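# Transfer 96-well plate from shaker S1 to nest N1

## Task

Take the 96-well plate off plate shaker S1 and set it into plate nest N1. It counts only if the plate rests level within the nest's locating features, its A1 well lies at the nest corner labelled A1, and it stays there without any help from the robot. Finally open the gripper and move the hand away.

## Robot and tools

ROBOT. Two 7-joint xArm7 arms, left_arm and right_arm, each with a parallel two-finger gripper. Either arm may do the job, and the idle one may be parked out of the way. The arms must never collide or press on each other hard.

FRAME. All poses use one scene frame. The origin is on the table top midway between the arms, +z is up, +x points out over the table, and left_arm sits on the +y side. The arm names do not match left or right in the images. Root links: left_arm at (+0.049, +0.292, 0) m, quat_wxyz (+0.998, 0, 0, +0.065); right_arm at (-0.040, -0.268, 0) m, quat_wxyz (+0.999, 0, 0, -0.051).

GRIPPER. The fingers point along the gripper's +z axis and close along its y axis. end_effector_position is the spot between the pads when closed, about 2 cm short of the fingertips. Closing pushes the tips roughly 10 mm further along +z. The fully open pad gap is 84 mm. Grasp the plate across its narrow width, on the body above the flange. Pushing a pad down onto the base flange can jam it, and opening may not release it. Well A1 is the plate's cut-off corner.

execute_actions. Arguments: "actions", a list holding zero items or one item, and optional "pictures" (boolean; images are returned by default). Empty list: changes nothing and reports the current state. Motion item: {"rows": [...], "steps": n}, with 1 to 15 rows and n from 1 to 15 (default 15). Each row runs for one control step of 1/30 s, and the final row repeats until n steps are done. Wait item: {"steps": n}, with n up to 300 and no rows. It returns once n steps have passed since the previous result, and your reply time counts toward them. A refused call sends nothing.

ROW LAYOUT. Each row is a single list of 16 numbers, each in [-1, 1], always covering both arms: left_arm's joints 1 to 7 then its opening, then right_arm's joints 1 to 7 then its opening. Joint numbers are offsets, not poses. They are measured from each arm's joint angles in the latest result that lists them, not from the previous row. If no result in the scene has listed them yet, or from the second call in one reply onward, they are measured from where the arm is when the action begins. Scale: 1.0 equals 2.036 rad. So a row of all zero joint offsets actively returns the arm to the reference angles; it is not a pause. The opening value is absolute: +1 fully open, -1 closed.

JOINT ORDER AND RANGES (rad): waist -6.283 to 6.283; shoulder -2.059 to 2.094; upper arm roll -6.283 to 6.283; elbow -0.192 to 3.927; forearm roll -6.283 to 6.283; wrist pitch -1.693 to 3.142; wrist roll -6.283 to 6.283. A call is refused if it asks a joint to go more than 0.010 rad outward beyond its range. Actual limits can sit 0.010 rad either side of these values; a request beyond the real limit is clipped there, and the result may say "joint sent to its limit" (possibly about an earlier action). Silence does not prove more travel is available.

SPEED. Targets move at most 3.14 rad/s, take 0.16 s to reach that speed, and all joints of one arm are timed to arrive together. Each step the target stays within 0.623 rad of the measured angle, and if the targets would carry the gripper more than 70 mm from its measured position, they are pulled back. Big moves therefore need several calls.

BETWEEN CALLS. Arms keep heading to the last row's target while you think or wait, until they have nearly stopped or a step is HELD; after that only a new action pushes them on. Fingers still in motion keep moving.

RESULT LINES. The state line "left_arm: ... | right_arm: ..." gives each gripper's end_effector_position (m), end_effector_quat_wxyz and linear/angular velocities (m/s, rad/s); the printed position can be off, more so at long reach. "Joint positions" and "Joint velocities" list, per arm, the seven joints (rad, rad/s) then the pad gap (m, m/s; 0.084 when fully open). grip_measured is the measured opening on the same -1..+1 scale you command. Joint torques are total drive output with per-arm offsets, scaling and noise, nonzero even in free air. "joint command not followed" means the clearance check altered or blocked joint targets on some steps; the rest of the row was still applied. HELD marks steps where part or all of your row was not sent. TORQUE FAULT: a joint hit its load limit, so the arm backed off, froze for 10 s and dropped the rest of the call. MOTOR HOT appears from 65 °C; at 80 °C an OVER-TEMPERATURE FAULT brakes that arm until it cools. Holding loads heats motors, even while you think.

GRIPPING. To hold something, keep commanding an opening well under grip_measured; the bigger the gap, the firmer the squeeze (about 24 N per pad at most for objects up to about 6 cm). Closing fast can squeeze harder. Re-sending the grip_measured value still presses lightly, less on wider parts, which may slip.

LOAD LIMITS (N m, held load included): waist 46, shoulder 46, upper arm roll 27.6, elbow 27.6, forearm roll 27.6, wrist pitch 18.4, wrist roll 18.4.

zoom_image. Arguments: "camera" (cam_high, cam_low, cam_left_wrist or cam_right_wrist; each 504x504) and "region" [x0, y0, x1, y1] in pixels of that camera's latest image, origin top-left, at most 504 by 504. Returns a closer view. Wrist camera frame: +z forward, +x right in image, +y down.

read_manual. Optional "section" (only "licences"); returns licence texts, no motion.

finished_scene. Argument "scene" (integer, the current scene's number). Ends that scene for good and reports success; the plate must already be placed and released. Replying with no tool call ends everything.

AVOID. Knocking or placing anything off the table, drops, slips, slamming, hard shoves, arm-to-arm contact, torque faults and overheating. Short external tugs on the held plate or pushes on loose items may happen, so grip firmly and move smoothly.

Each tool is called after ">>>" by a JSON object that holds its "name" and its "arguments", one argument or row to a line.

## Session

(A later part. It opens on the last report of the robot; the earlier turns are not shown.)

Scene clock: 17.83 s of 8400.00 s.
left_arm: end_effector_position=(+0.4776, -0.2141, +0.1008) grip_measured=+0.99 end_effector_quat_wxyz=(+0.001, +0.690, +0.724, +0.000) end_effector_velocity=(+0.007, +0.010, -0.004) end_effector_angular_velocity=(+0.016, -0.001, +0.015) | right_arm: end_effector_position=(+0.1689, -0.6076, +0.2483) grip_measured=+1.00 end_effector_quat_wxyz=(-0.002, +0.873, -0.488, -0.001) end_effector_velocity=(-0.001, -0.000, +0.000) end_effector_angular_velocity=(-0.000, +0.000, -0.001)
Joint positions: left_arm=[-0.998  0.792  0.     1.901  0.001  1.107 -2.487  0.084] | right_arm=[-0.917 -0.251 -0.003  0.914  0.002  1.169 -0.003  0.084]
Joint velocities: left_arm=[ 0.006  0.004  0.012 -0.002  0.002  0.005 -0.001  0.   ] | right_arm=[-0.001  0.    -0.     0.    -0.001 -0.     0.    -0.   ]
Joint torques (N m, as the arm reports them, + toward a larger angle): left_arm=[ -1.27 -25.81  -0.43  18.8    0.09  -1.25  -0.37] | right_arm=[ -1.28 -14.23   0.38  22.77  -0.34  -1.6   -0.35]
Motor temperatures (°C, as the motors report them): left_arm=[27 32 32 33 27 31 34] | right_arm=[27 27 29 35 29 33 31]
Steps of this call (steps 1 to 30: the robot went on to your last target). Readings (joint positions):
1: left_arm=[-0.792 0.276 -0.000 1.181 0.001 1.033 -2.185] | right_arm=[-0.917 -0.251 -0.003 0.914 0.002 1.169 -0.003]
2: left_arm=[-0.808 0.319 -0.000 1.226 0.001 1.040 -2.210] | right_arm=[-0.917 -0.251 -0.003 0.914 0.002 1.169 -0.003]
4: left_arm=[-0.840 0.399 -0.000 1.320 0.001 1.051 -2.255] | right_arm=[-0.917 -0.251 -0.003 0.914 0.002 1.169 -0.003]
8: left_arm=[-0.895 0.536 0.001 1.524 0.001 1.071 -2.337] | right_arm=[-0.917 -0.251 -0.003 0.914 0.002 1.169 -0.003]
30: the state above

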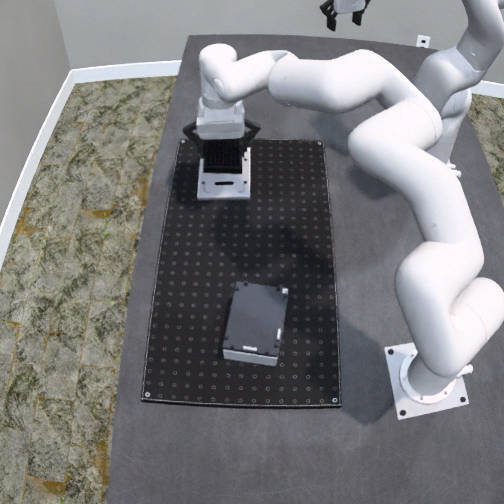

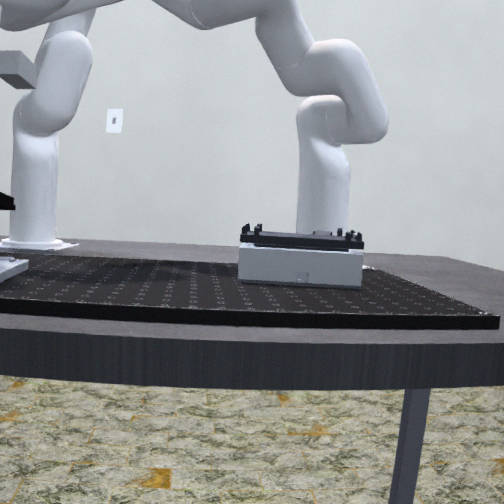

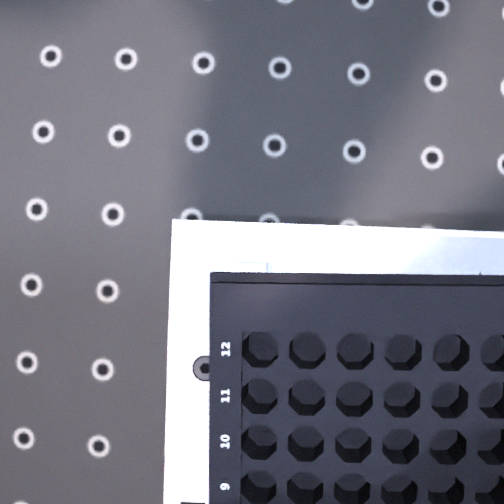

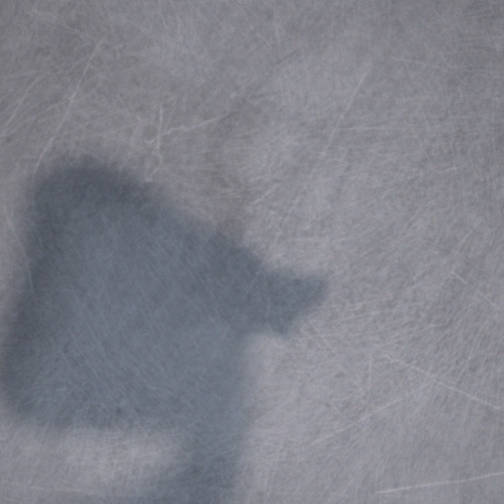

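>>> {"name": "execute_actions", "arguments": {
  "actions": [
    {"rows":[[-0.0018,0.0365,0,-0.0101,0,-0.0456,0.0183,-1,0,0,0,0,0,0,0,1]],"steps":15}
  ],
  "pictures": false
}}

>>> {"name": "execute_actions", "arguments": {
  "actions": [
    {"steps":8}
  ]
}}

Scene clock: 21.90 s of 8400.00 s.
left_arm: end_effector_position=(+0.4777, -0.2171, +0.0510) grip_measured=+0.99 end_effector_quat_wxyz=(+0.001, +0.705, +0.710, +0.001) end_effector_velocity=(-0.008, +0.006, -0.017) end_effector_angular_velocity=(+0.025, +0.025, -0.003) | right_arm: end_effector_position=(+0.1689, -0.6076, +0.2483) grip_measured=+1.00 end_effector_quat_wxyz=(-0.002, +0.873, -0.488, -0.001) end_effector_velocity=(+0.000, +0.000, -0.000) end_effector_angular_velocity=(+0.001, -0.001, +0.000)
Joint positions: left_arm=[-1.002  0.866  0.001  1.881  0.001  1.014 -2.45   0.084] | right_arm=[-0.917 -0.251 -0.003  0.914  0.002  1.169 -0.003  0.084]
Joint velocities: left_arm=[-0.001  0.015 -0.003 -0.018 -0.001  0.002  0.001 -0.   ] | right_arm=[ 0.001  0.    -0.     0.     0.001 -0.    -0.    -0.   ]
Joint torques (N m, as the arm reports them, + toward a larger angle): left_arm=[ -0.68 -26.59   0.19  18.39  -0.1   -1.14  -0.21] | right_arm=[ -0.95 -14.8   -0.14  22.7   -0.4   -1.77  -0.59]
Motor temperatures (°C, as the motors report them): left_arm=[27 32 32 34 27 31 34] | right_arm=[27 27 29 36 29 33 31]
Steps of this call (steps 1 to 15: the robot went on to your last target; steps 16 to 90: nothing new was sent; then 0.57 s passed at rest; steps 91 to 105: all 15 steps of this action). Readings (joint positions):
91: left_arm=[-0.998 0.793 0.001 1.901 0.001 1.107 -2.487] | right_arm=[-0.917 -0.251 -0.003 0.914 0.002 1.169 -0.003]
92: left_arm=[-0.999 0.797 0.001 1.901 0.001 1.098 -2.483] | right_arm=[-0.917 -0.251 -0.003 0.914 0.002 1.169 -0.003]
94: left_arm=[-1.000 0.827 0.001 1.897 0.001 1.053 -2.466] | right_arm=[-0.917 -0.251 -0.003 0.914 0.002 1.169 -0.003]
98: left_arm=[-1.002 0.870 -0.001 1.874 0.001 1.021 -2.452] | right_arm=[-0.917 -0.251 -0.003 0.914 0.002 1.169 -0.003]
105: the state above

Scene clock: 22.17 s of 8400.00 s.
left_arm: end_effector_position=(+0.4770, -0.2171, +0.0501) grip_measured=+0.99 end_effector_quat_wxyz=(+0.000, +0.705, +0.709, +0.001) end_effector_velocity=(+0.001, +0.000, +0.001) end_effector_angular_velocity=(-0.001, -0.002, +0.000) | right_arm: end_effector_position=(+0.1689, -0.6076, +0.2483) grip_measured=+1.00 end_effector_quat_wxyz=(-0.002, +0.873, -0.488, -0.001) end_effector_velocity=(+0.000, +0.000, -0.000) end_effector_angular_velocity=(+0.000, +0.000, +0.001)
Joint positions: left_arm=[-1.002  0.866  0.     1.881  0.001  1.014 -2.45   0.084] | right_arm=[-0.917 -0.251 -0.003  0.914  0.002  1.169 -0.003  0.084]
Joint velocities: left_arm=[ 0.    -0.001  0.001  0.    -0.    -0.001  0.001  0.   ] | right_arm=[ 0.001 -0.     0.    -0.    -0.     0.     0.    -0.   ]
Joint torques (N m, as the arm reports them, + toward a larger angle): left_arm=[ -0.44 -25.73   0.1   18.04  -0.13  -1.27  -0.3 ] | right_arm=[ -2.05 -14.09  -0.13  23.01   0.04  -1.68  -0.34]
Motor temperatures (°C, as the motors report them): left_arm=[27 32 32 34 27 31 34] | right_arm=[27 27 29 36 29 34 31]
Steps of this call (steps 1 to 8: the robot went on to your last target). Readings (joint positions):
1: left_arm=[-1.002 0.866 0.001 1.881 0.001 1.014 -2.450] | right_arm=[-0.917 -0.251 -0.003 0.914 0.002 1.169 -0.003]
2: left_arm=[-1.002 0.866 0.000 1.880 0.001 1.014 -2.450] | right_arm=[-0.917 -0.251 -0.003 0.914 0.002 1.169 -0.003]
4: left_arm=[-1.002 0.866 0.000 1.880 0.001 1.014 -2.450] | right_arm=[-0.917 -0.251 -0.003 0.914 0.002 1.169 -0.003]
8: the state above

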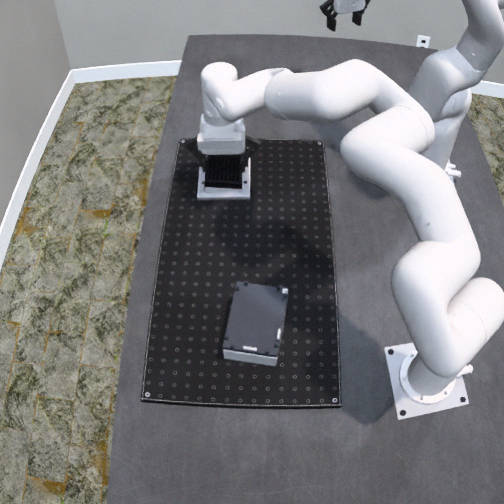

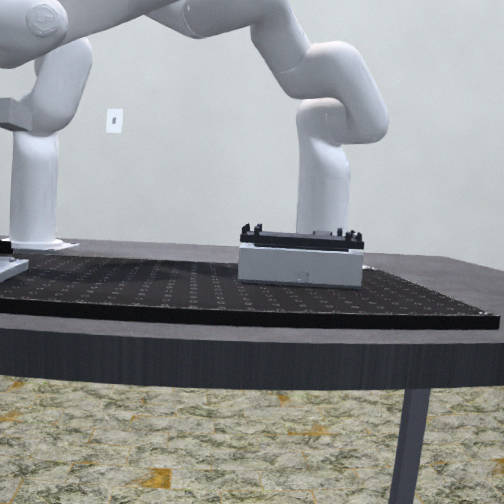

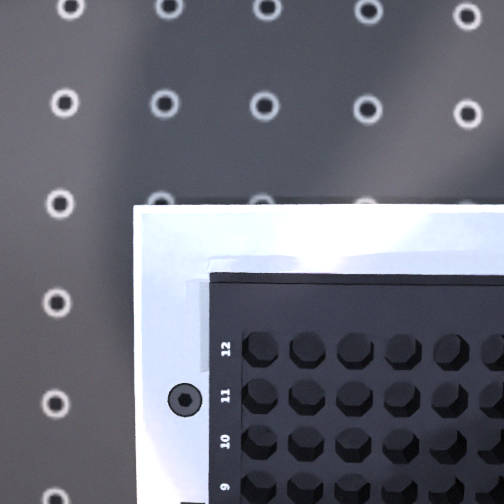

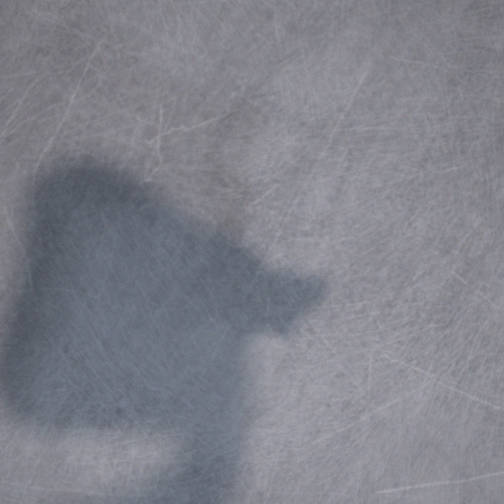

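>>> {"name": "zoom_image", "arguments": {
  "camera": "cam_left_wrist",
  "region": [120, 190, 330, 400]
}}

Region (120, 190, 330, 400) of cam_left_wrist's 504x504 image, scaled by 2.400, with more detail than that image has.

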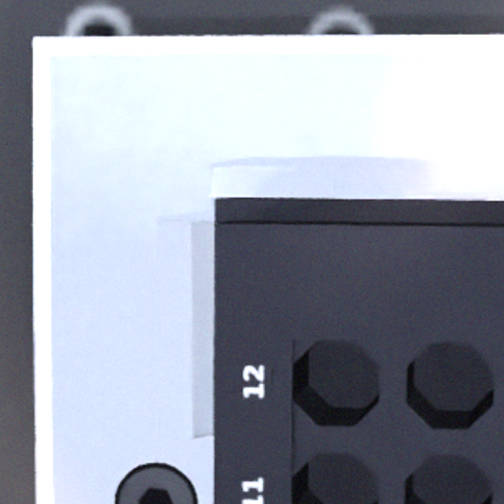

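>>> {"name": "execute_actions", "arguments": {
  "actions": [
    {"rows":[[0,0.0097,0,-0.0026,0,-0.0117,0,-1,0,0,0,0,0,0,0,1]],"steps":15}
  ]
}}

Scene clock: 23.50 s of 8400.00 s.
left_arm: end_effector_position=(+0.4772, -0.2185, +0.0396) grip_measured=+0.99 end_effector_quat_wxyz=(+0.002, +0.705, +0.709, -0.000) end_effector_velocity=(-0.001, +0.001, -0.002) end_effector_angular_velocity=(+0.002, +0.002, -0.000) | right_arm: end_effector_position=(+0.1689, -0.6076, +0.2483) grip_measured=+1.00 end_effector_quat_wxyz=(-0.002, +0.873, -0.488, -0.001) end_effector_velocity=(+0.000, +0.000, -0.000) end_effector_angular_velocity=(+0.001, -0.000, -0.000)
Joint positions: left_arm=[-1.002  0.883 -0.     1.878  0.001  0.99  -2.45   0.084] | right_arm=[-0.917 -0.251 -0.003  0.914  0.002  1.169 -0.003  0.084]
Joint velocities: left_arm=[ 0.     0.002 -0.001 -0.002  0.    -0.001  0.     0.   ] | right_arm=[ 0.     0.    -0.    -0.     0.001 -0.     0.    -0.   ]
Joint torques (N m, as the arm reports them, + toward a larger angle): left_arm=[  0.74 -16.92   1.92   9.89   1.04  -0.96  -0.29] | right_arm=[ -0.88 -13.88   0.09  23.03  -1.06  -1.72  -0.68]
Motor temperatures (°C, as the motors report them): left_arm=[27 33 32 34 27 31 34] | right_arm=[27 27 29 37 29 34 31]
Steps of this call (steps 1 to 15: the robot went on to your last target; steps 16 to 25: nothing new was sent; steps 26 to 40: all 15 steps of this action). Readings (joint positions):
26: left_arm=[-1.002 0.867 0.000 1.880 0.001 1.013 -2.450] | right_arm=[-0.917 -0.251 -0.003 0.914 0.002 1.169 -0.003]
27: left_arm=[-1.002 0.870 0.000 1.881 0.001 1.008 -2.450] | right_arm=[-0.917 -0.251 -0.003 0.914 0.002 1.169 -0.003]
29: left_arm=[-1.002 0.880 0.000 1.878 0.001 0.996 -2.450] | right_arm=[-0.917 -0.251 -0.003 0.914 0.002 1.169 -0.003]
33: left_arm=[-1.002 0.883 -0.001 1.878 0.001 0.991 -2.450] | right_arm=[-0.917 -0.251 -0.003 0.914 0.002 1.169 -0.003]
40: the state above

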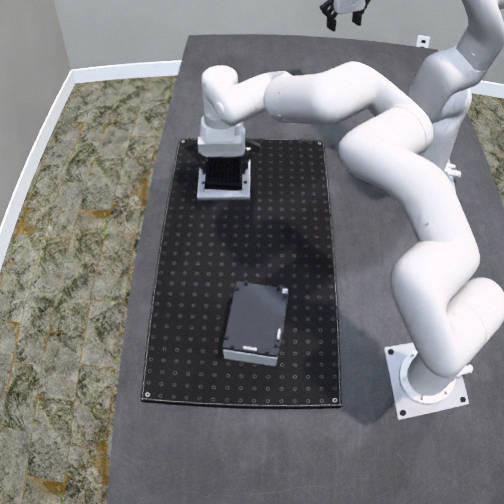

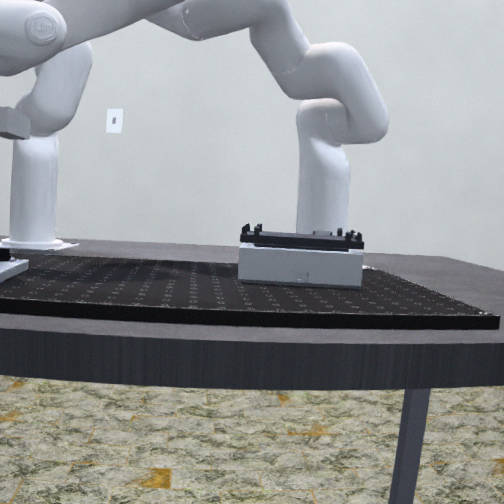

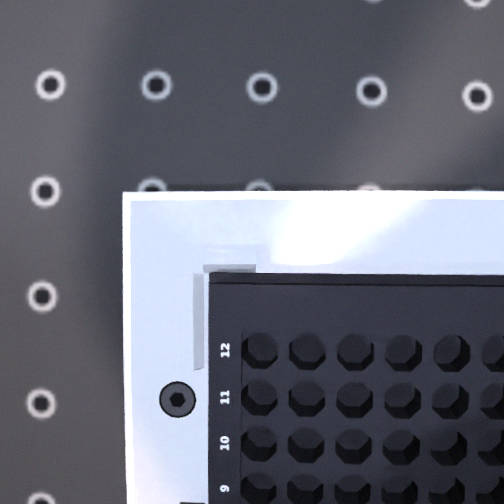

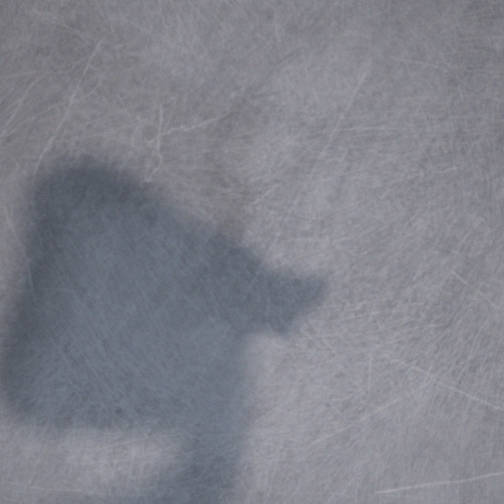

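>>> {"name": "execute_actions", "arguments": {
  "actions": [
    {"rows":[[0,0,0,0,0,0,0,1,0,0,0,0,0,0,0,1],[0,0,0,0,0,0,0,1,0,0,0,0,0,0,0,1],[0,0,0,0,0,0,0,1,0,0,0,0,0,0,0,1],[0,0,0,0,0,0,0,1,0,0,0,0,0,0,0,1],[0,0,0,0,0,0,0,1,0,0,0,0,0,0,0,1],[0,0,0,0,0,0,0,1,0,0,0,0,0,0,0,1],[0,-0.0084,0,0.0015,0,0.0118,0,1,0,0,0,0,0,0,0,1],[0,-0.0084,0,0.0015,0,0.0118,0,1,0,0,0,0,0,0,0,1],[0,-0.0084,0,0.0015,0,0.0118,0,1,0,0,0,0,0,0,0,1],[0,-0.0084,0,0.0015,0,0.0118,0,1,0,0,0,0,0,0,0,1],[0,-0.044,0,0.0113,0,0.0575,0,1,0,0,0,0,0,0,0,1]],"steps":15}
  ],
  "pictures": false
}}

>>> {"name": "execute_actions", "arguments": {
  "actions": [
    {"rows":[[0.25,-0.3,0,-0.25,0,0.05,0,1,0,0,0,0,0,0,0,1]],"steps":15}
  ],
  "pictures": false
}}

>>> {"name": "execute_actions", "arguments": {
  "actions": [
    {"steps":15}
  ]
}}

>>> {"name": "zoom_image", "arguments": {
  "camera": "cam_high",
  "region": [170, 130, 280, 210]
}}

Scene clock: 25.20 s of 8400.00 s.
left_arm: end_effector_position=(+0.4746, -0.2106, +0.0793) grip_measured=+1.00 end_effector_quat_wxyz=(-0.009, +0.704, +0.710, +0.003) end_effector_velocity=(+0.044, -0.032, +0.358) end_effector_angular_velocity=(-0.187, -0.163, +0.022) | right_arm: end_effector_position=(+0.1689, -0.6076, +0.2483) grip_measured=+1.00 end_effector_quat_wxyz=(-0.002, +0.873, -0.488, -0.001) end_effector_velocity=(+0.000, +0.000, -0.000) end_effector_angular_velocity=(+0.000, +0.000, +0.000)
Joint positions: left_arm=[-1.001  0.818  0.003  1.887  0.002  1.088 -2.449  0.084] | right_arm=[-0.917 -0.251 -0.003  0.914  0.002  1.169 -0.003  0.084]
Joint velocities: left_arm=[ 0.013 -0.461  0.009  0.205 -0.002  0.418 -0.001  0.   ] | right_arm=[ 0.001  0.    -0.    -0.    -0.    -0.     0.    -0.   ]
Joint torques (N m, as the arm reports them, + toward a larger angle): left_arm=[ -2.   -19.28  -0.98  15.1    0.    -1.37  -0.37] | right_arm=[ -1.68 -14.24  -0.09  22.45  -0.29  -1.66  -0.05]
Motor temperatures (°C, as the motors report them): left_arm=[27 33 32 34 27 31 34] | right_arm=[27 27 29 37 29 34 31]
Steps of this call (steps 1 to 15: the robot went on to your last target; steps 16 to 36: nothing new was sent; steps 37 to 51: all 15 steps of this action). Readings (joint positions):
37: left_arm=[-1.002 0.884 -0.000 1.876 0.001 0.990 -2.450] | right_arm=[-0.917 -0.251 -0.003 0.914 0.002 1.169 -0.003]
38: left_arm=[-1.002 0.883 -0.000 1.876 0.001 0.990 -2.450] | right_arm=[-0.917 -0.251 -0.003 0.914 0.002 1.169 -0.003]
40: left_arm=[-1.002 0.883 -0.000 1.876 0.001 0.990 -2.450] | right_arm=[-0.917 -0.251 -0.003 0.914 0.002 1.169 -0.003]
44: left_arm=[-1.002 0.881 -0.000 1.877 0.001 0.995 -2.450] | right_arm=[-0.917 -0.251 -0.003 0.914 0.002 1.169 -0.003]
51: the state above

Scene clock: 25.70 s of 8400.00 s.
left_arm: end_effector_position=(+0.5474, -0.0226, +0.1801) grip_measured=+1.00 end_effector_quat_wxyz=(-0.010, +0.588, +0.809, +0.001) end_effector_velocity=(+0.061, +0.454, +0.190) end_effector_angular_velocity=(-0.007, -0.001, +0.708) | right_arm: end_effector_position=(+0.1689, -0.6076, +0.2483) grip_measured=+1.00 end_effector_quat_wxyz=(-0.002, +0.873, -0.488, -0.001) end_effector_velocity=(-0.001, -0.000, -0.000) end_effector_angular_velocity=(+0.000, +0.000, -0.001)
Joint positions: left_arm=[-0.698  0.452  0.005  1.587  0.002  1.155 -2.449  0.084] | right_arm=[-0.917 -0.251 -0.003  0.914  0.002  1.169 -0.003  0.084]
Joint velocities: left_arm=[ 0.709 -0.837 -0.003 -0.713 -0.     0.12   0.     0.   ] | right_arm=[-0.002 -0.     0.    -0.    -0.     0.    -0.     0.   ]
Joint torques (N m, as the arm reports them, + toward a larger angle): left_arm=[ -1.14 -21.45  -0.35  18.02  -0.1   -1.1   -0.02] | right_arm=[ -0.93 -13.75   0.23  22.96  -0.45  -1.72  -0.25]
Motor temperatures (°C, as the motors report them): left_arm=[27 33 32 34 27 31 34] | right_arm=[27 27 29 37 29 34 31]
Steps of this call (steps 1 to 15: all 15 steps of this action). Readings (joint positions):
1: left_arm=[-1.000 0.805 0.003 1.893 0.002 1.098 -2.449] | right_arm=[-0.917 -0.251 -0.003 0.914 0.002 1.169 -0.003]
2: left_arm=[-0.995 0.791 0.000 1.890 0.002 1.103 -2.450] | right_arm=[-0.917 -0.251 -0.003 0.914 0.002 1.169 -0.003]
4: left_arm=[-0.959 0.747 -0.008 1.842 0.001 1.110 -2.449] | right_arm=[-0.917 -0.251 -0.003 0.914 0.002 1.169 -0.003]
8: left_arm=[-0.861 0.642 0.004 1.750 0.002 1.127 -2.449] | right_arm=[-0.917 -0.251 -0.003 0.914 0.002 1.169 -0.003]
15: the state above

Scene clock: 26.20 s of 8400.00 s.
left_arm: end_effector_position=(+0.5424, +0.1029, +0.2266) grip_measured=+1.00 end_effector_quat_wxyz=(-0.011, +0.505, +0.863, -0.001) end_effector_velocity=(-0.000, +0.004, +0.001) end_effector_angular_velocity=(+0.000, -0.001, +0.007) | right_arm: end_effector_position=(+0.1689, -0.6076, +0.2483) grip_measured=+1.00 end_effector_quat_wxyz=(-0.002, +0.873, -0.488, -0.001) end_effector_velocity=(-0.001, -0.001, +0.000) end_effector_angular_velocity=(-0.000, +0.001, -0.002)
Joint positions: left_arm=[-0.495  0.21  -0.001  1.378  0.002  1.19  -2.449  0.084] | right_arm=[-0.917 -0.251 -0.003  0.914  0.002  1.169 -0.003  0.084]
Joint velocities: left_arm=[ 0.004 -0.007  0.002 -0.006  0.     0.    -0.001  0.   ] | right_arm=[-0.002  0.    -0.     0.    -0.001 -0.     0.    -0.   ]
Joint torques (N m, as the arm reports them, + toward a larger angle): left_arm=[  0.9  -18.37   1.75  19.44  -0.06  -1.37  -0.18] | right_arm=[ -1.66 -14.21   0.03  23.    -0.15  -1.53  -0.06]
Motor temperatures (°C, as the motors report them): left_arm=[27 33 32 34 27 31 34] | right_arm=[27 27 29 37 29 34 31]
Steps of this call (steps 1 to 15: the robot went on to your last target). Readings (joint positions):
1: left_arm=[-0.674 0.424 0.004 1.563 0.002 1.159 -2.449] | right_arm=[-0.917 -0.251 -0.003 0.914 0.002 1.169 -0.003]
2: left_arm=[-0.650 0.396 0.004 1.539 0.002 1.163 -2.449] | right_arm=[-0.917 -0.251 -0.003 0.914 0.002 1.169 -0.003]
4: left_arm=[-0.602 0.338 0.004 1.490 0.002 1.171 -2.449] | right_arm=[-0.917 -0.251 -0.003 0.914 0.002 1.169 -0.003]
8: left_arm=[-0.513 0.233 0.006 1.402 0.002 1.186 -2.449] | right_arm=[-0.917 -0.251 -0.003 0.914 0.002 1.169 -0.003]
15: the state above

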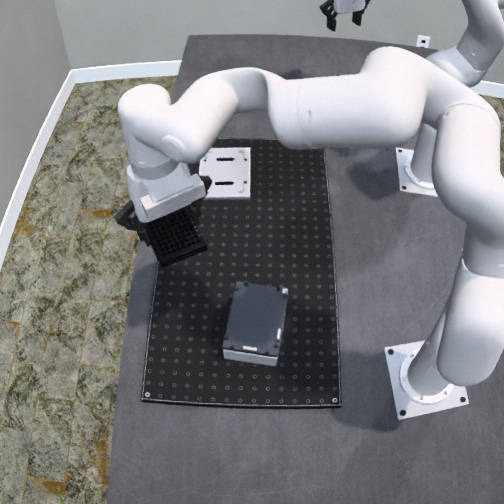

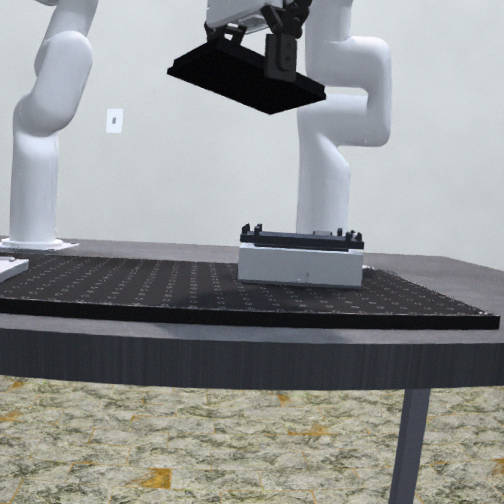

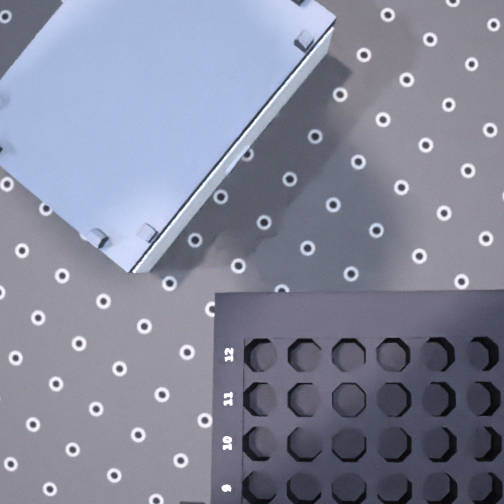

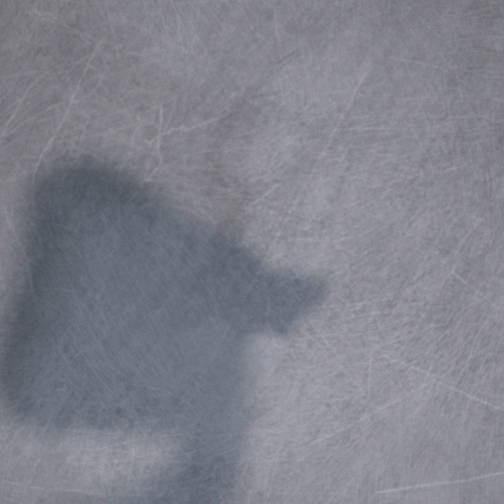

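Region (170, 130, 280, 210) of cam_high's 504x504 image, scaled by 4.582, with more detail than that image has; it fills the top 367 rows of this view, and the rest is white.

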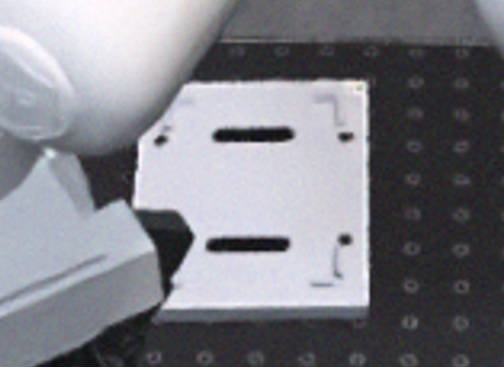

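>>> {"name": "execute_actions", "arguments": {
  "actions": [
    {"rows":[[-0.25,0.3188,0,0.2478,0,-0.0818,0,-1,0,0,0,0,0,0,0,-1]],"steps":15}
  ],
  "pictures": false
}}

>>> {"name": "execute_actions", "arguments": {
  "actions": [
    {"steps":25}
  ]
}}

Scene clock: 27.93 s of 8400.00 s.
left_arm: end_effector_position=(+0.5381, -0.0876, +0.1391) grip_measured=+0.99 end_effector_quat_wxyz=(-0.004, +0.626, +0.780, +0.001) end_effector_velocity=(-0.117, -0.420, -0.234) end_effector_angular_velocity=(-0.013, -0.011, -0.650) | right_arm: end_effector_position=(+0.1690, -0.6076, +0.2483) grip_measured=-1.00 end_effector_quat_wxyz=(-0.002, +0.873, -0.488, -0.001) end_effector_velocity=(-0.000, -0.000, -0.000) end_effector_angular_velocity=(+0.000, +0.000, -0.001)
Joint positions: left_arm=[-0.79   0.585 -0.     1.671  0.002  1.093 -2.449  0.084] | right_arm=[-0.917 -0.251 -0.003  0.914  0.002  1.169 -0.003  0.   ]
Joint velocities: left_arm=[-0.647  0.827 -0.005  0.635 -0.    -0.209 -0.001 -0.   ] | right_arm=[-0.001  0.    -0.    -0.    -0.     0.    -0.     0.   ]
Joint torques (N m, as the arm reports them, + toward a larger angle): left_arm=[ -0.56 -23.68  -0.01  18.17   0.15  -1.25  -0.27] | right_arm=[ -0.89 -14.53  -0.45  22.61  -0.6   -1.48  -0.61]
Motor temperatures (°C, as the motors report them): left_arm=[27 33 32 35 27 31 34] | right_arm=[27 27 29 37 29 34 31]
Steps of this call (steps 1 to 15: the robot went on to your last target; steps 16 to 37: nothing new was sent; steps 38 to 52: all 15 steps of this action). Readings (joint positions):
38: left_arm=[-0.492 0.208 0.003 1.379 0.002 1.190 -2.449] | right_arm=[-0.917 -0.251 -0.003 0.914 0.002 1.169 -0.003]
39: left_arm=[-0.498 0.215 0.005 1.386 0.002 1.188 -2.449] | right_arm=[-0.917 -0.251 -0.003 0.914 0.002 1.169 -0.003]
41: left_arm=[-0.536 0.264 0.012 1.431 0.003 1.173 -2.449] | right_arm=[-0.917 -0.251 -0.003 0.914 0.002 1.169 -0.003]
45: left_arm=[-0.635 0.387 0.001 1.520 0.002 1.143 -2.449] | right_arm=[-0.917 -0.251 -0.003 0.914 0.002 1.169 -0.003]
52: the state above

Scene clock: 28.77 s of 8400.00 s.
left_arm: end_effector_position=(+0.4756, -0.2183, +0.0554) grip_measured=+0.99 end_effector_quat_wxyz=(+0.000, +0.706, +0.708, +0.000) end_effector_velocity=(+0.001, +0.000, -0.001) end_effector_angular_velocity=(+0.001, -0.002, +0.001) | right_arm: end_effector_position=(+0.1689, -0.6076, +0.2483) grip_measured=-1.00 end_effector_quat_wxyz=(-0.002, +0.873, -0.488, -0.001) end_effector_velocity=(-0.000, -0.000, +0.000) end_effector_angular_velocity=(+0.000, -0.001, -0.001)
Joint positions: left_arm=[-1.004  0.859 -0.001  1.882  0.002  1.023 -2.449  0.084] | right_arm=[-0.917 -0.251 -0.003  0.914  0.002  1.169 -0.003  0.   ]
Joint velocities: left_arm=[-0.001  0.003  0.002  0.002  0.001 -0.001 -0.     0.   ] | right_arm=[-0.001 -0.    -0.     0.     0.001 -0.    -0.     0.   ]
Joint torques (N m, as the arm reports them, + toward a larger angle): left_arm=[ -0.57 -25.75  -0.06  18.06  -0.05  -1.26  -0.34] | right_arm=[ -2.13 -15.01  -0.15  22.86  -0.36  -1.61  -0.69]
Motor temperatures (°C, as the motors report them): left_arm=[27 33 32 35 27 31 34] | right_arm=[27 27 29 38 29 34 31]
Steps of this call (steps 1 to 25: the robot went on to your last target). Readings (joint positions):
1: left_arm=[-0.811 0.613 -0.001 1.692 0.002 1.086 -2.449] | right_arm=[-0.917 -0.251 -0.003 0.914 0.002 1.169 -0.003]
2: left_arm=[-0.833 0.640 -0.001 1.714 0.002 1.079 -2.449] | right_arm=[-0.917 -0.251 -0.003 0.914 0.002 1.169 -0.003]
4: left_arm=[-0.875 0.695 -0.001 1.755 0.002 1.065 -2.449] | right_arm=[-0.917 -0.251 -0.003 0.914 0.002 1.169 -0.003]
8: left_arm=[-0.959 0.801 -0.001 1.838 0.002 1.038 -2.449] | right_arm=[-0.917 -0.251 -0.003 0.914 0.002 1.169 -0.003]
25: the state above

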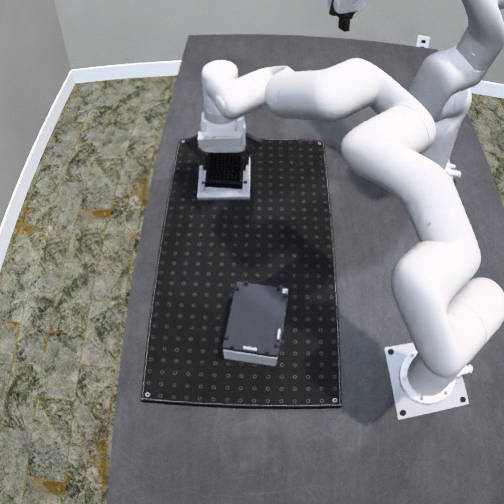

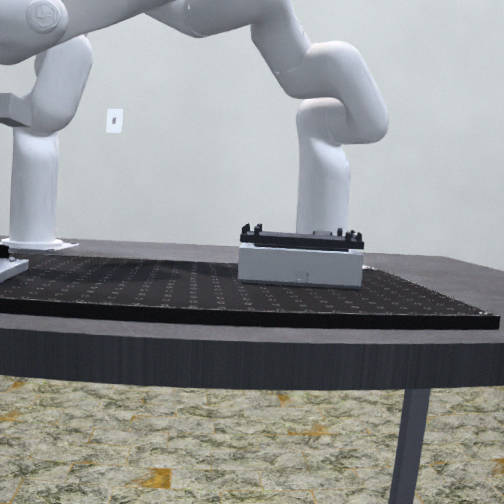

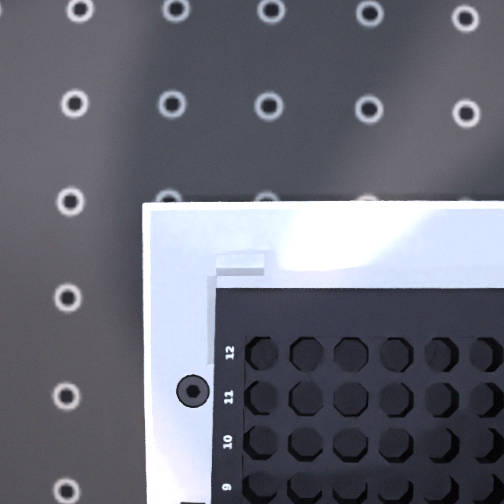

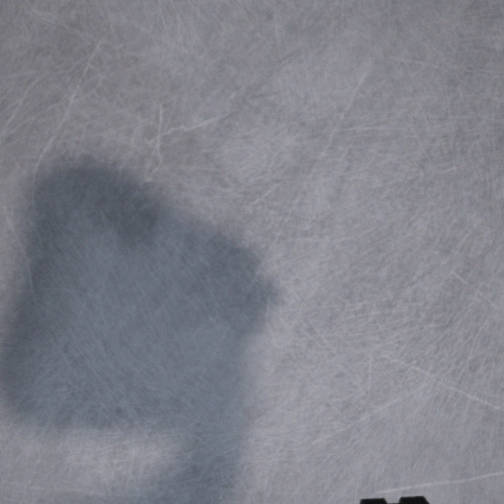

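>>> {"name": "execute_actions", "arguments": {
  "actions": [
    {"rows":[[0.0012,0.0019,0,-0.0085,0,-0.0104,0.0012,-1,0,0,0,0,0,0,0,-1]],"steps":15}
  ]
}}

Scene clock: 30.03 s of 8400.00 s.
left_arm: end_effector_position=(+0.4756, -0.2162, +0.0479) grip_measured=+0.99 end_effector_quat_wxyz=(+0.001, +0.706, +0.708, -0.000) end_effector_velocity=(+0.001, +0.001, -0.001) end_effector_angular_velocity=(+0.001, -0.001, +0.002) | right_arm: end_effector_position=(+0.1689, -0.6076, +0.2483) grip_measured=-1.00 end_effector_quat_wxyz=(-0.002, +0.873, -0.488, -0.001) end_effector_velocity=(-0.000, -0.000, +0.000) end_effector_angular_velocity=(-0.000, +0.000, -0.001)
Joint positions: left_arm=[-1.001  0.862 -0.002  1.866  0.001  1.002 -2.447  0.084] | right_arm=[-0.917 -0.251 -0.003  0.914  0.002  1.169 -0.003  0.   ]
Joint velocities: left_arm=[ 0.001  0.     0.002 -0.001  0.    -0.001 -0.     0.   ] | right_arm=[-0.001 -0.    -0.     0.    -0.    -0.     0.     0.   ]
Joint torques (N m, as the arm reports them, + toward a larger angle): left_arm=[  0.13 -24.24   0.56  16.23   0.22  -1.25  -0.3 ] | right_arm=[ -1.73 -14.24  -0.05  22.82  -0.35  -1.63  -0.51]
Motor temperatures (°C, as the motors report them): left_arm=[27 33 32 35 27 31 34] | right_arm=[27 27 29 38 29 34 31]
Steps of this call (steps 1 to 15: the robot went on to your last target; steps 16 to 23: nothing new was sent; steps 24 to 38: all 15 steps of this action). Readings (joint positions):
24: left_arm=[-1.004 0.859 -0.001 1.882 0.002 1.022 -2.449] | right_arm=[-0.917 -0.251 -0.003 0.914 0.002 1.169 -0.003]
25: left_arm=[-1.003 0.859 -0.002 1.879 0.002 1.017 -2.449] | right_arm=[-0.917 -0.251 -0.003 0.914 0.002 1.169 -0.003]
27: left_arm=[-1.002 0.861 -0.002 1.871 0.001 1.008 -2.448] | right_arm=[-0.917 -0.251 -0.003 0.914 0.002 1.169 -0.003]
31: left_arm=[-1.001 0.862 -0.002 1.866 0.001 1.003 -2.447] | right_arm=[-0.917 -0.251 -0.003 0.914 0.002 1.169 -0.003]
38: the state above

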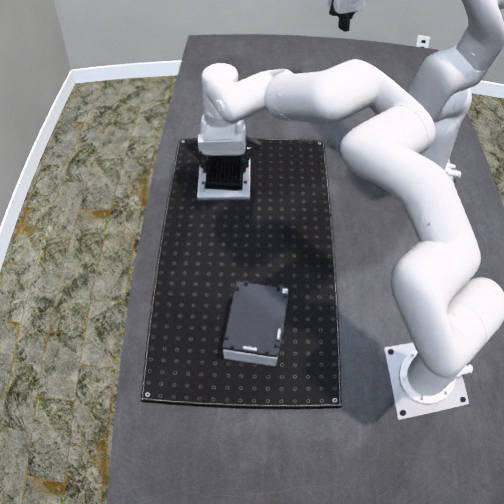

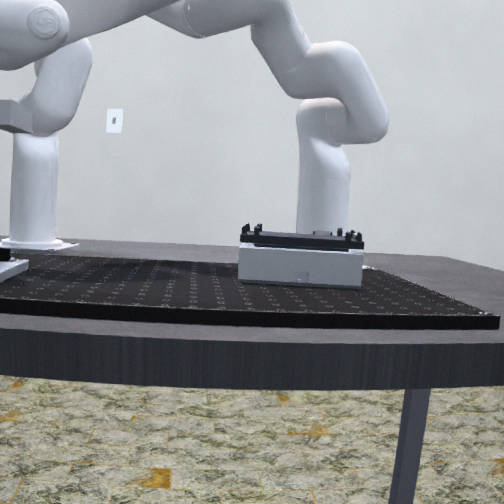

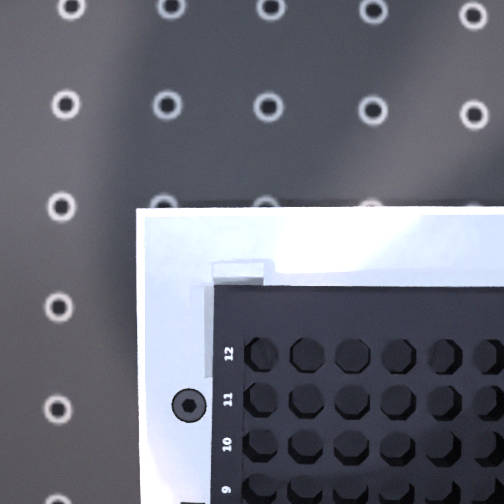

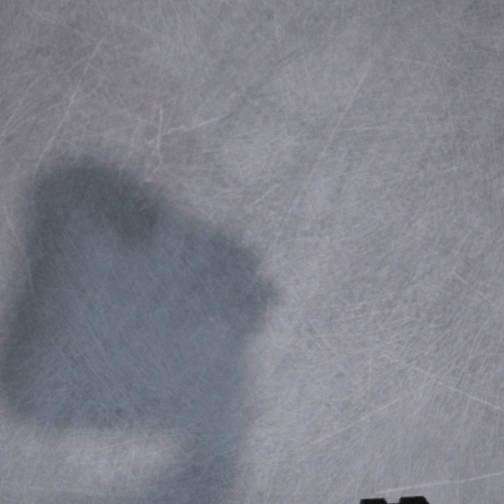

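>>> {"name": "execute_actions", "arguments": {
  "actions": [
    {"rows":[[0,0,0,0,0,0,0,-1,0.362,0.3568,0,0.2043,0.2947,-0.108,0,-1]],"steps":15}
  ],
  "pictures": false
}}

>>> {"name": "execute_actions", "arguments": {
  "actions": [
    {"steps":25}
  ]
}}

Scene clock: 32.70 s of 8400.00 s.
left_arm: end_effector_position=(+0.4756, -0.2160, +0.0477) grip_measured=+0.99 end_effector_quat_wxyz=(+0.000, +0.706, +0.708, +0.000) end_effector_velocity=(+0.000, +0.000, -0.000) end_effector_angular_velocity=(-0.000, -0.000, +0.000) | right_arm: end_effector_position=(+0.3720, -0.5271, +0.1940) grip_measured=-1.00 end_effector_quat_wxyz=(-0.126, +0.910, -0.395, +0.024) end_effector_velocity=(+0.392, +0.288, -0.157) end_effector_angular_velocity=(+0.460, -0.204, +0.401)
Joint positions: left_arm=[-1.001  0.862 -0.001  1.865  0.002  1.002 -2.447  0.084] | right_arm=[-0.567  0.095 -0.002  1.118  0.296  1.061 -0.003  0.   ]
Joint velocities: left_arm=[ 0.  0.  0.  0. -0. -0.  0. -0.] | right_arm=[ 0.775  0.764  0.001  0.423  0.613 -0.224  0.     0.   ]
Joint torques (N m, as the arm reports them, + toward a larger angle): left_arm=[  0.26 -23.86   0.67  15.97   0.27  -1.    -0.08] | right_arm=[  0.01 -21.34   0.74  21.59  -0.04  -1.68  -0.45]
Motor temperatures (°C, as the motors report them): left_arm=[27 33 32 35 27 31 34] | right_arm=[27 27 29 38 29 34 31]
Steps of this call (steps 1 to 15: the robot went on to your last target; steps 16 to 65: nothing new was sent; steps 66 to 80: all 15 steps of this action). Readings (joint positions):
66: left_arm=[-1.001 0.862 -0.001 1.865 0.002 1.002 -2.447] | right_arm=[-0.916 -0.251 -0.003 0.915 0.003 1.169 -0.003]
67: left_arm=[-1.001 0.862 -0.001 1.865 0.002 1.002 -2.447] | right_arm=[-0.909 -0.244 -0.005 0.920 0.010 1.166 -0.003]
69: left_arm=[-1.001 0.862 -0.001 1.865 0.002 1.002 -2.447] | right_arm=[-0.862 -0.197 -0.010 0.954 0.057 1.148 -0.003]
73: left_arm=[-1.001 0.862 -0.001 1.865 0.002 1.002 -2.447] | right_arm=[-0.752 -0.087 -0.003 1.018 0.151 1.114 -0.003]
80: the state above

Scene clock: 33.53 s of 8400.00 s.
left_arm: end_effector_position=(+0.4756, -0.2162, +0.0478) grip_measured=+0.99 end_effector_quat_wxyz=(+0.001, +0.706, +0.708, +0.000) end_effector_velocity=(+0.000, +0.000, +0.001) end_effector_angular_velocity=(-0.000, -0.001, +0.001) | right_arm: end_effector_position=(+0.5240, -0.3406, +0.1019) grip_measured=-1.00 end_effector_quat_wxyz=(-0.236, +0.919, -0.317, -0.010) end_effector_velocity=(-0.002, +0.028, -0.009) end_effector_angular_velocity=(+0.023, +0.019, +0.041)
Joint positions: left_arm=[-1.001  0.862 -0.001  1.866  0.001  1.002 -2.447  0.084] | right_arm=[-0.182  0.473 -0.005  1.33   0.602  0.949 -0.003  0.   ]
Joint velocities: left_arm=[ 0.    -0.001  0.001  0.     0.     0.    -0.001 -0.   ] | right_arm=[ 0.016  0.014  0.028 -0.007  0.003  0.005 -0.     0.   ]
Joint torques (N m, as the arm reports them, + toward a larger angle): left_arm=[ -0.1  -24.33   0.64  16.51   0.11  -1.19  -0.24] | right_arm=[ -1.79 -28.18  -0.62  21.02   0.51  -1.07  -0.56]
Motor temperatures (°C, as the motors report them): left_arm=[27 33 32 35 27 31 34] | right_arm=[27 27 29 38 29 34 31]
Steps of this call (steps 1 to 25: the robot went on to your last target). Readings (joint positions):
1: left_arm=[-1.001 0.862 -0.001 1.865 0.002 1.002 -2.447] | right_arm=[-0.541 0.121 -0.002 1.132 0.317 1.054 -0.003]
2: left_arm=[-1.001 0.862 -0.001 1.865 0.002 1.002 -2.447] | right_arm=[-0.515 0.146 -0.002 1.147 0.337 1.046 -0.003]
4: left_arm=[-1.001 0.862 -0.001 1.865 0.002 1.002 -2.447] | right_arm=[-0.464 0.196 -0.002 1.175 0.377 1.031 -0.003]
8: left_arm=[-1.001 0.862 -0.001 1.865 0.002 1.002 -2.447] | right_arm=[-0.363 0.296 -0.002 1.230 0.457 1.002 -0.003]
25: the state above

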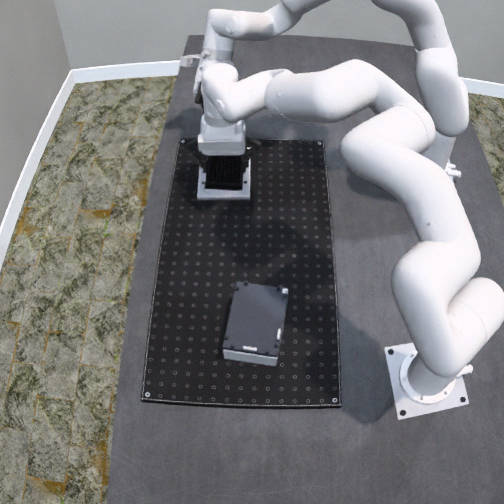

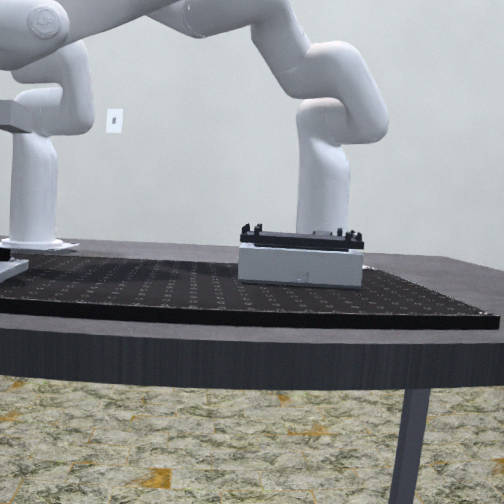

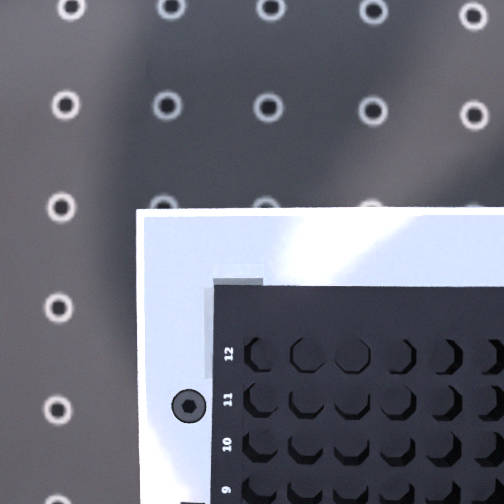

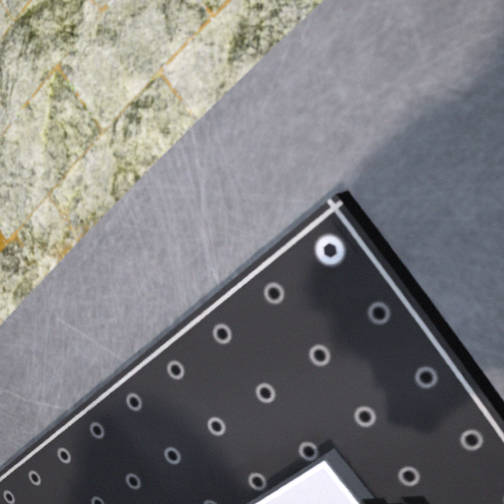

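>>> {"name": "execute_actions", "arguments": {
  "actions": [
    {"rows":[[0,0,0,0,0,0,0,-1,0.051,-0.0191,0,-0.0766,0,-0.0555,0,-1]],"steps":15}
  ],
  "pictures": false
}}

>>> {"name": "execute_actions", "arguments": {
  "actions": [
    {"steps":6}
  ]
}}

Scene clock: 35.10 s of 8400.00 s.
left_arm: end_effector_position=(+0.4752, -0.2160, +0.0471) grip_measured=+0.99 end_effector_quat_wxyz=(+0.000, +0.706, +0.708, +0.000) end_effector_velocity=(+0.001, +0.006, -0.003) end_effector_angular_velocity=(+0.012, +0.005, +0.004) | right_arm: end_effector_position=(+0.4941, -0.2912, +0.0688) grip_measured=-1.00 end_effector_quat_wxyz=(-0.212, +0.931, -0.296, -0.025) end_effector_velocity=(-0.001, +0.008, -0.002) end_effector_angular_velocity=(+0.002, +0.001, +0.012)
Joint positions: left_arm=[-1.001  0.863 -0.002  1.865  0.002  1.002 -2.447  0.084] | right_arm=[-0.079  0.434 -0.006  1.176  0.602  0.836 -0.003  0.   ]
Joint velocities: left_arm=[ 0.002  0.001  0.005 -0.006  0.     0.006  0.001  0.   ] | right_arm=[ 0.006  0.001  0.01  -0.005 -0.    -0.006 -0.     0.   ]
Joint torques (N m, as the arm reports them, + toward a larger angle): left_arm=[ -0.58 -26.79  -0.49  19.34  -0.34  -1.61  -0.29] | right_arm=[ -0.96 -26.09  -0.18  18.58  -0.59  -1.13  -0.5 ]
Motor temperatures (°C, as the motors report them): left_arm=[27 34 32 35 27 31 34] | right_arm=[27 28 29 38 29 34 31]
Steps of this call (steps 1 to 30: the robot went on to your last target; steps 31 to 32: nothing new was sent; steps 33 to 47: all 15 steps of this action). Readings (joint positions):
33: left_arm=[-1.001 0.862 -0.001 1.866 0.001 1.002 -2.447] | right_arm=[-0.179 0.475 -0.003 1.330 0.602 0.948 -0.003]
34: left_arm=[-1.001 0.862 -0.001 1.866 0.001 1.002 -2.447] | right_arm=[-0.175 0.473 -0.004 1.323 0.602 0.942 -0.003]
36: left_arm=[-1.001 0.862 -0.001 1.866 0.001 1.002 -2.447] | right_arm=[-0.142 0.456 -0.011 1.270 0.602 0.899 -0.003]
40: left_arm=[-1.001 0.864 0.000 1.862 0.002 1.004 -2.447] | right_arm=[-0.079 0.439 0.004 1.181 0.602 0.845 -0.003]
47: the state above

Scene clock: 35.30 s of 8400.00 s.
left_arm: end_effector_position=(+0.4754, -0.2156, +0.0471) grip_measured=+0.99 end_effector_quat_wxyz=(-0.000, +0.706, +0.708, +0.000) end_effector_velocity=(+0.000, -0.000, +0.001) end_effector_angular_velocity=(-0.001, -0.001, +0.001) | right_arm: end_effector_position=(+0.4942, -0.2905, +0.0687) grip_measured=-1.00 end_effector_quat_wxyz=(-0.212, +0.931, -0.295, -0.025) end_effector_velocity=(-0.001, +0.001, -0.000) end_effector_angular_velocity=(+0.000, +0.001, +0.002)
Joint positions: left_arm=[-1.001  0.862 -0.001  1.865  0.002  1.003 -2.447  0.084] | right_arm=[-0.078  0.434 -0.005  1.175  0.602  0.835 -0.003  0.   ]
Joint velocities: left_arm=[-0.    -0.001 -0.     0.001 -0.     0.001 -0.001 -0.   ] | right_arm=[ 0.001 -0.001  0.001 -0.002 -0.    -0.    -0.     0.   ]
Joint torques (N m, as the arm reports them, + toward a larger angle): left_arm=[ -0.97 -27.81  -0.55  20.17  -0.65  -1.82  -0.23] | right_arm=[ -0.03 -24.62   0.89  17.95  -0.16  -0.85  -0.35]
Motor temperatures (°C, as the motors report them): left_arm=[27 34 32 35 27 31 34] | right_arm=[27 28 29 38 29 34 31]
Steps of this call (steps 1 to 6: the robot went on to your last target). Readings (joint positions):
1: left_arm=[-1.001 0.863 -0.001 1.865 0.002 1.002 -2.447] | right_arm=[-0.079 0.434 -0.006 1.175 0.602 0.836 -0.003]
2: left_arm=[-1.001 0.863 -0.001 1.865 0.002 1.002 -2.447] | right_arm=[-0.079 0.434 -0.006 1.175 0.602 0.836 -0.003]
4: left_arm=[-1.001 0.863 -0.001 1.865 0.002 1.003 -2.447] | right_arm=[-0.078 0.434 -0.005 1.175 0.602 0.835 -0.003]
6: the state above

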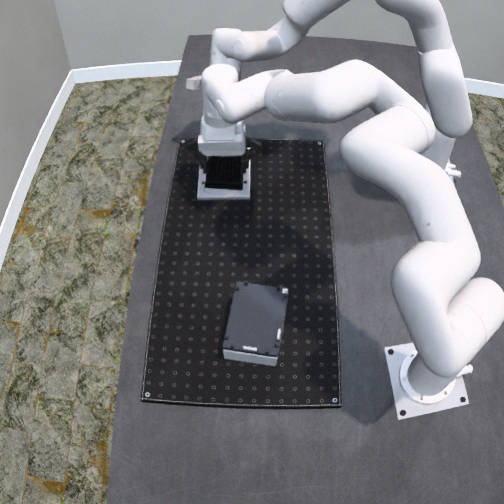

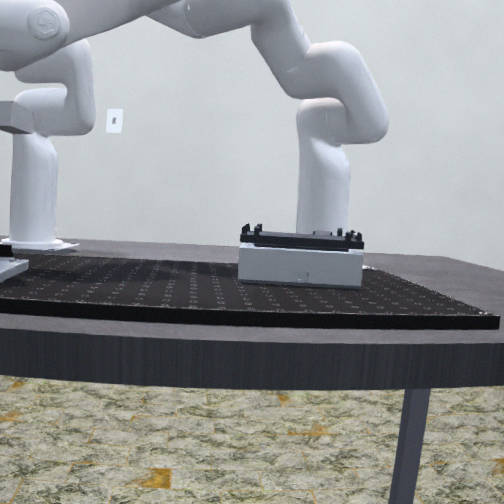

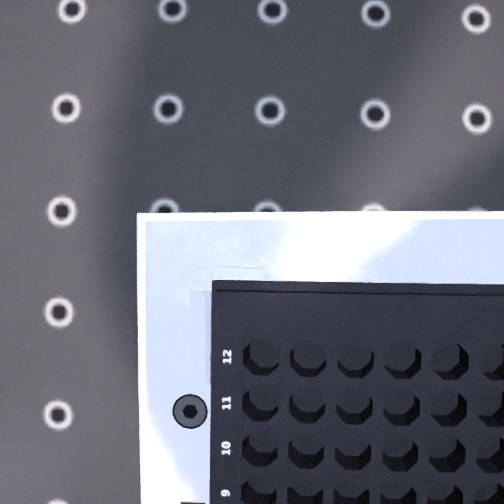

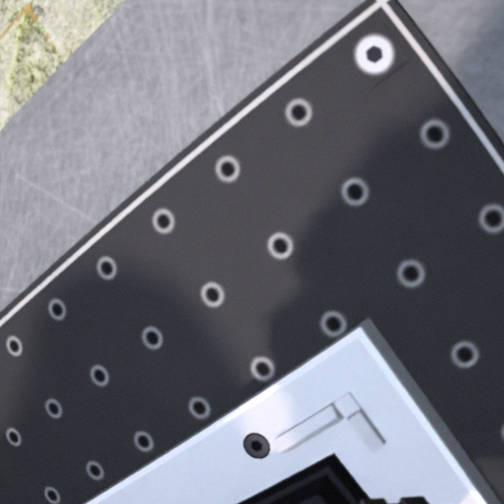

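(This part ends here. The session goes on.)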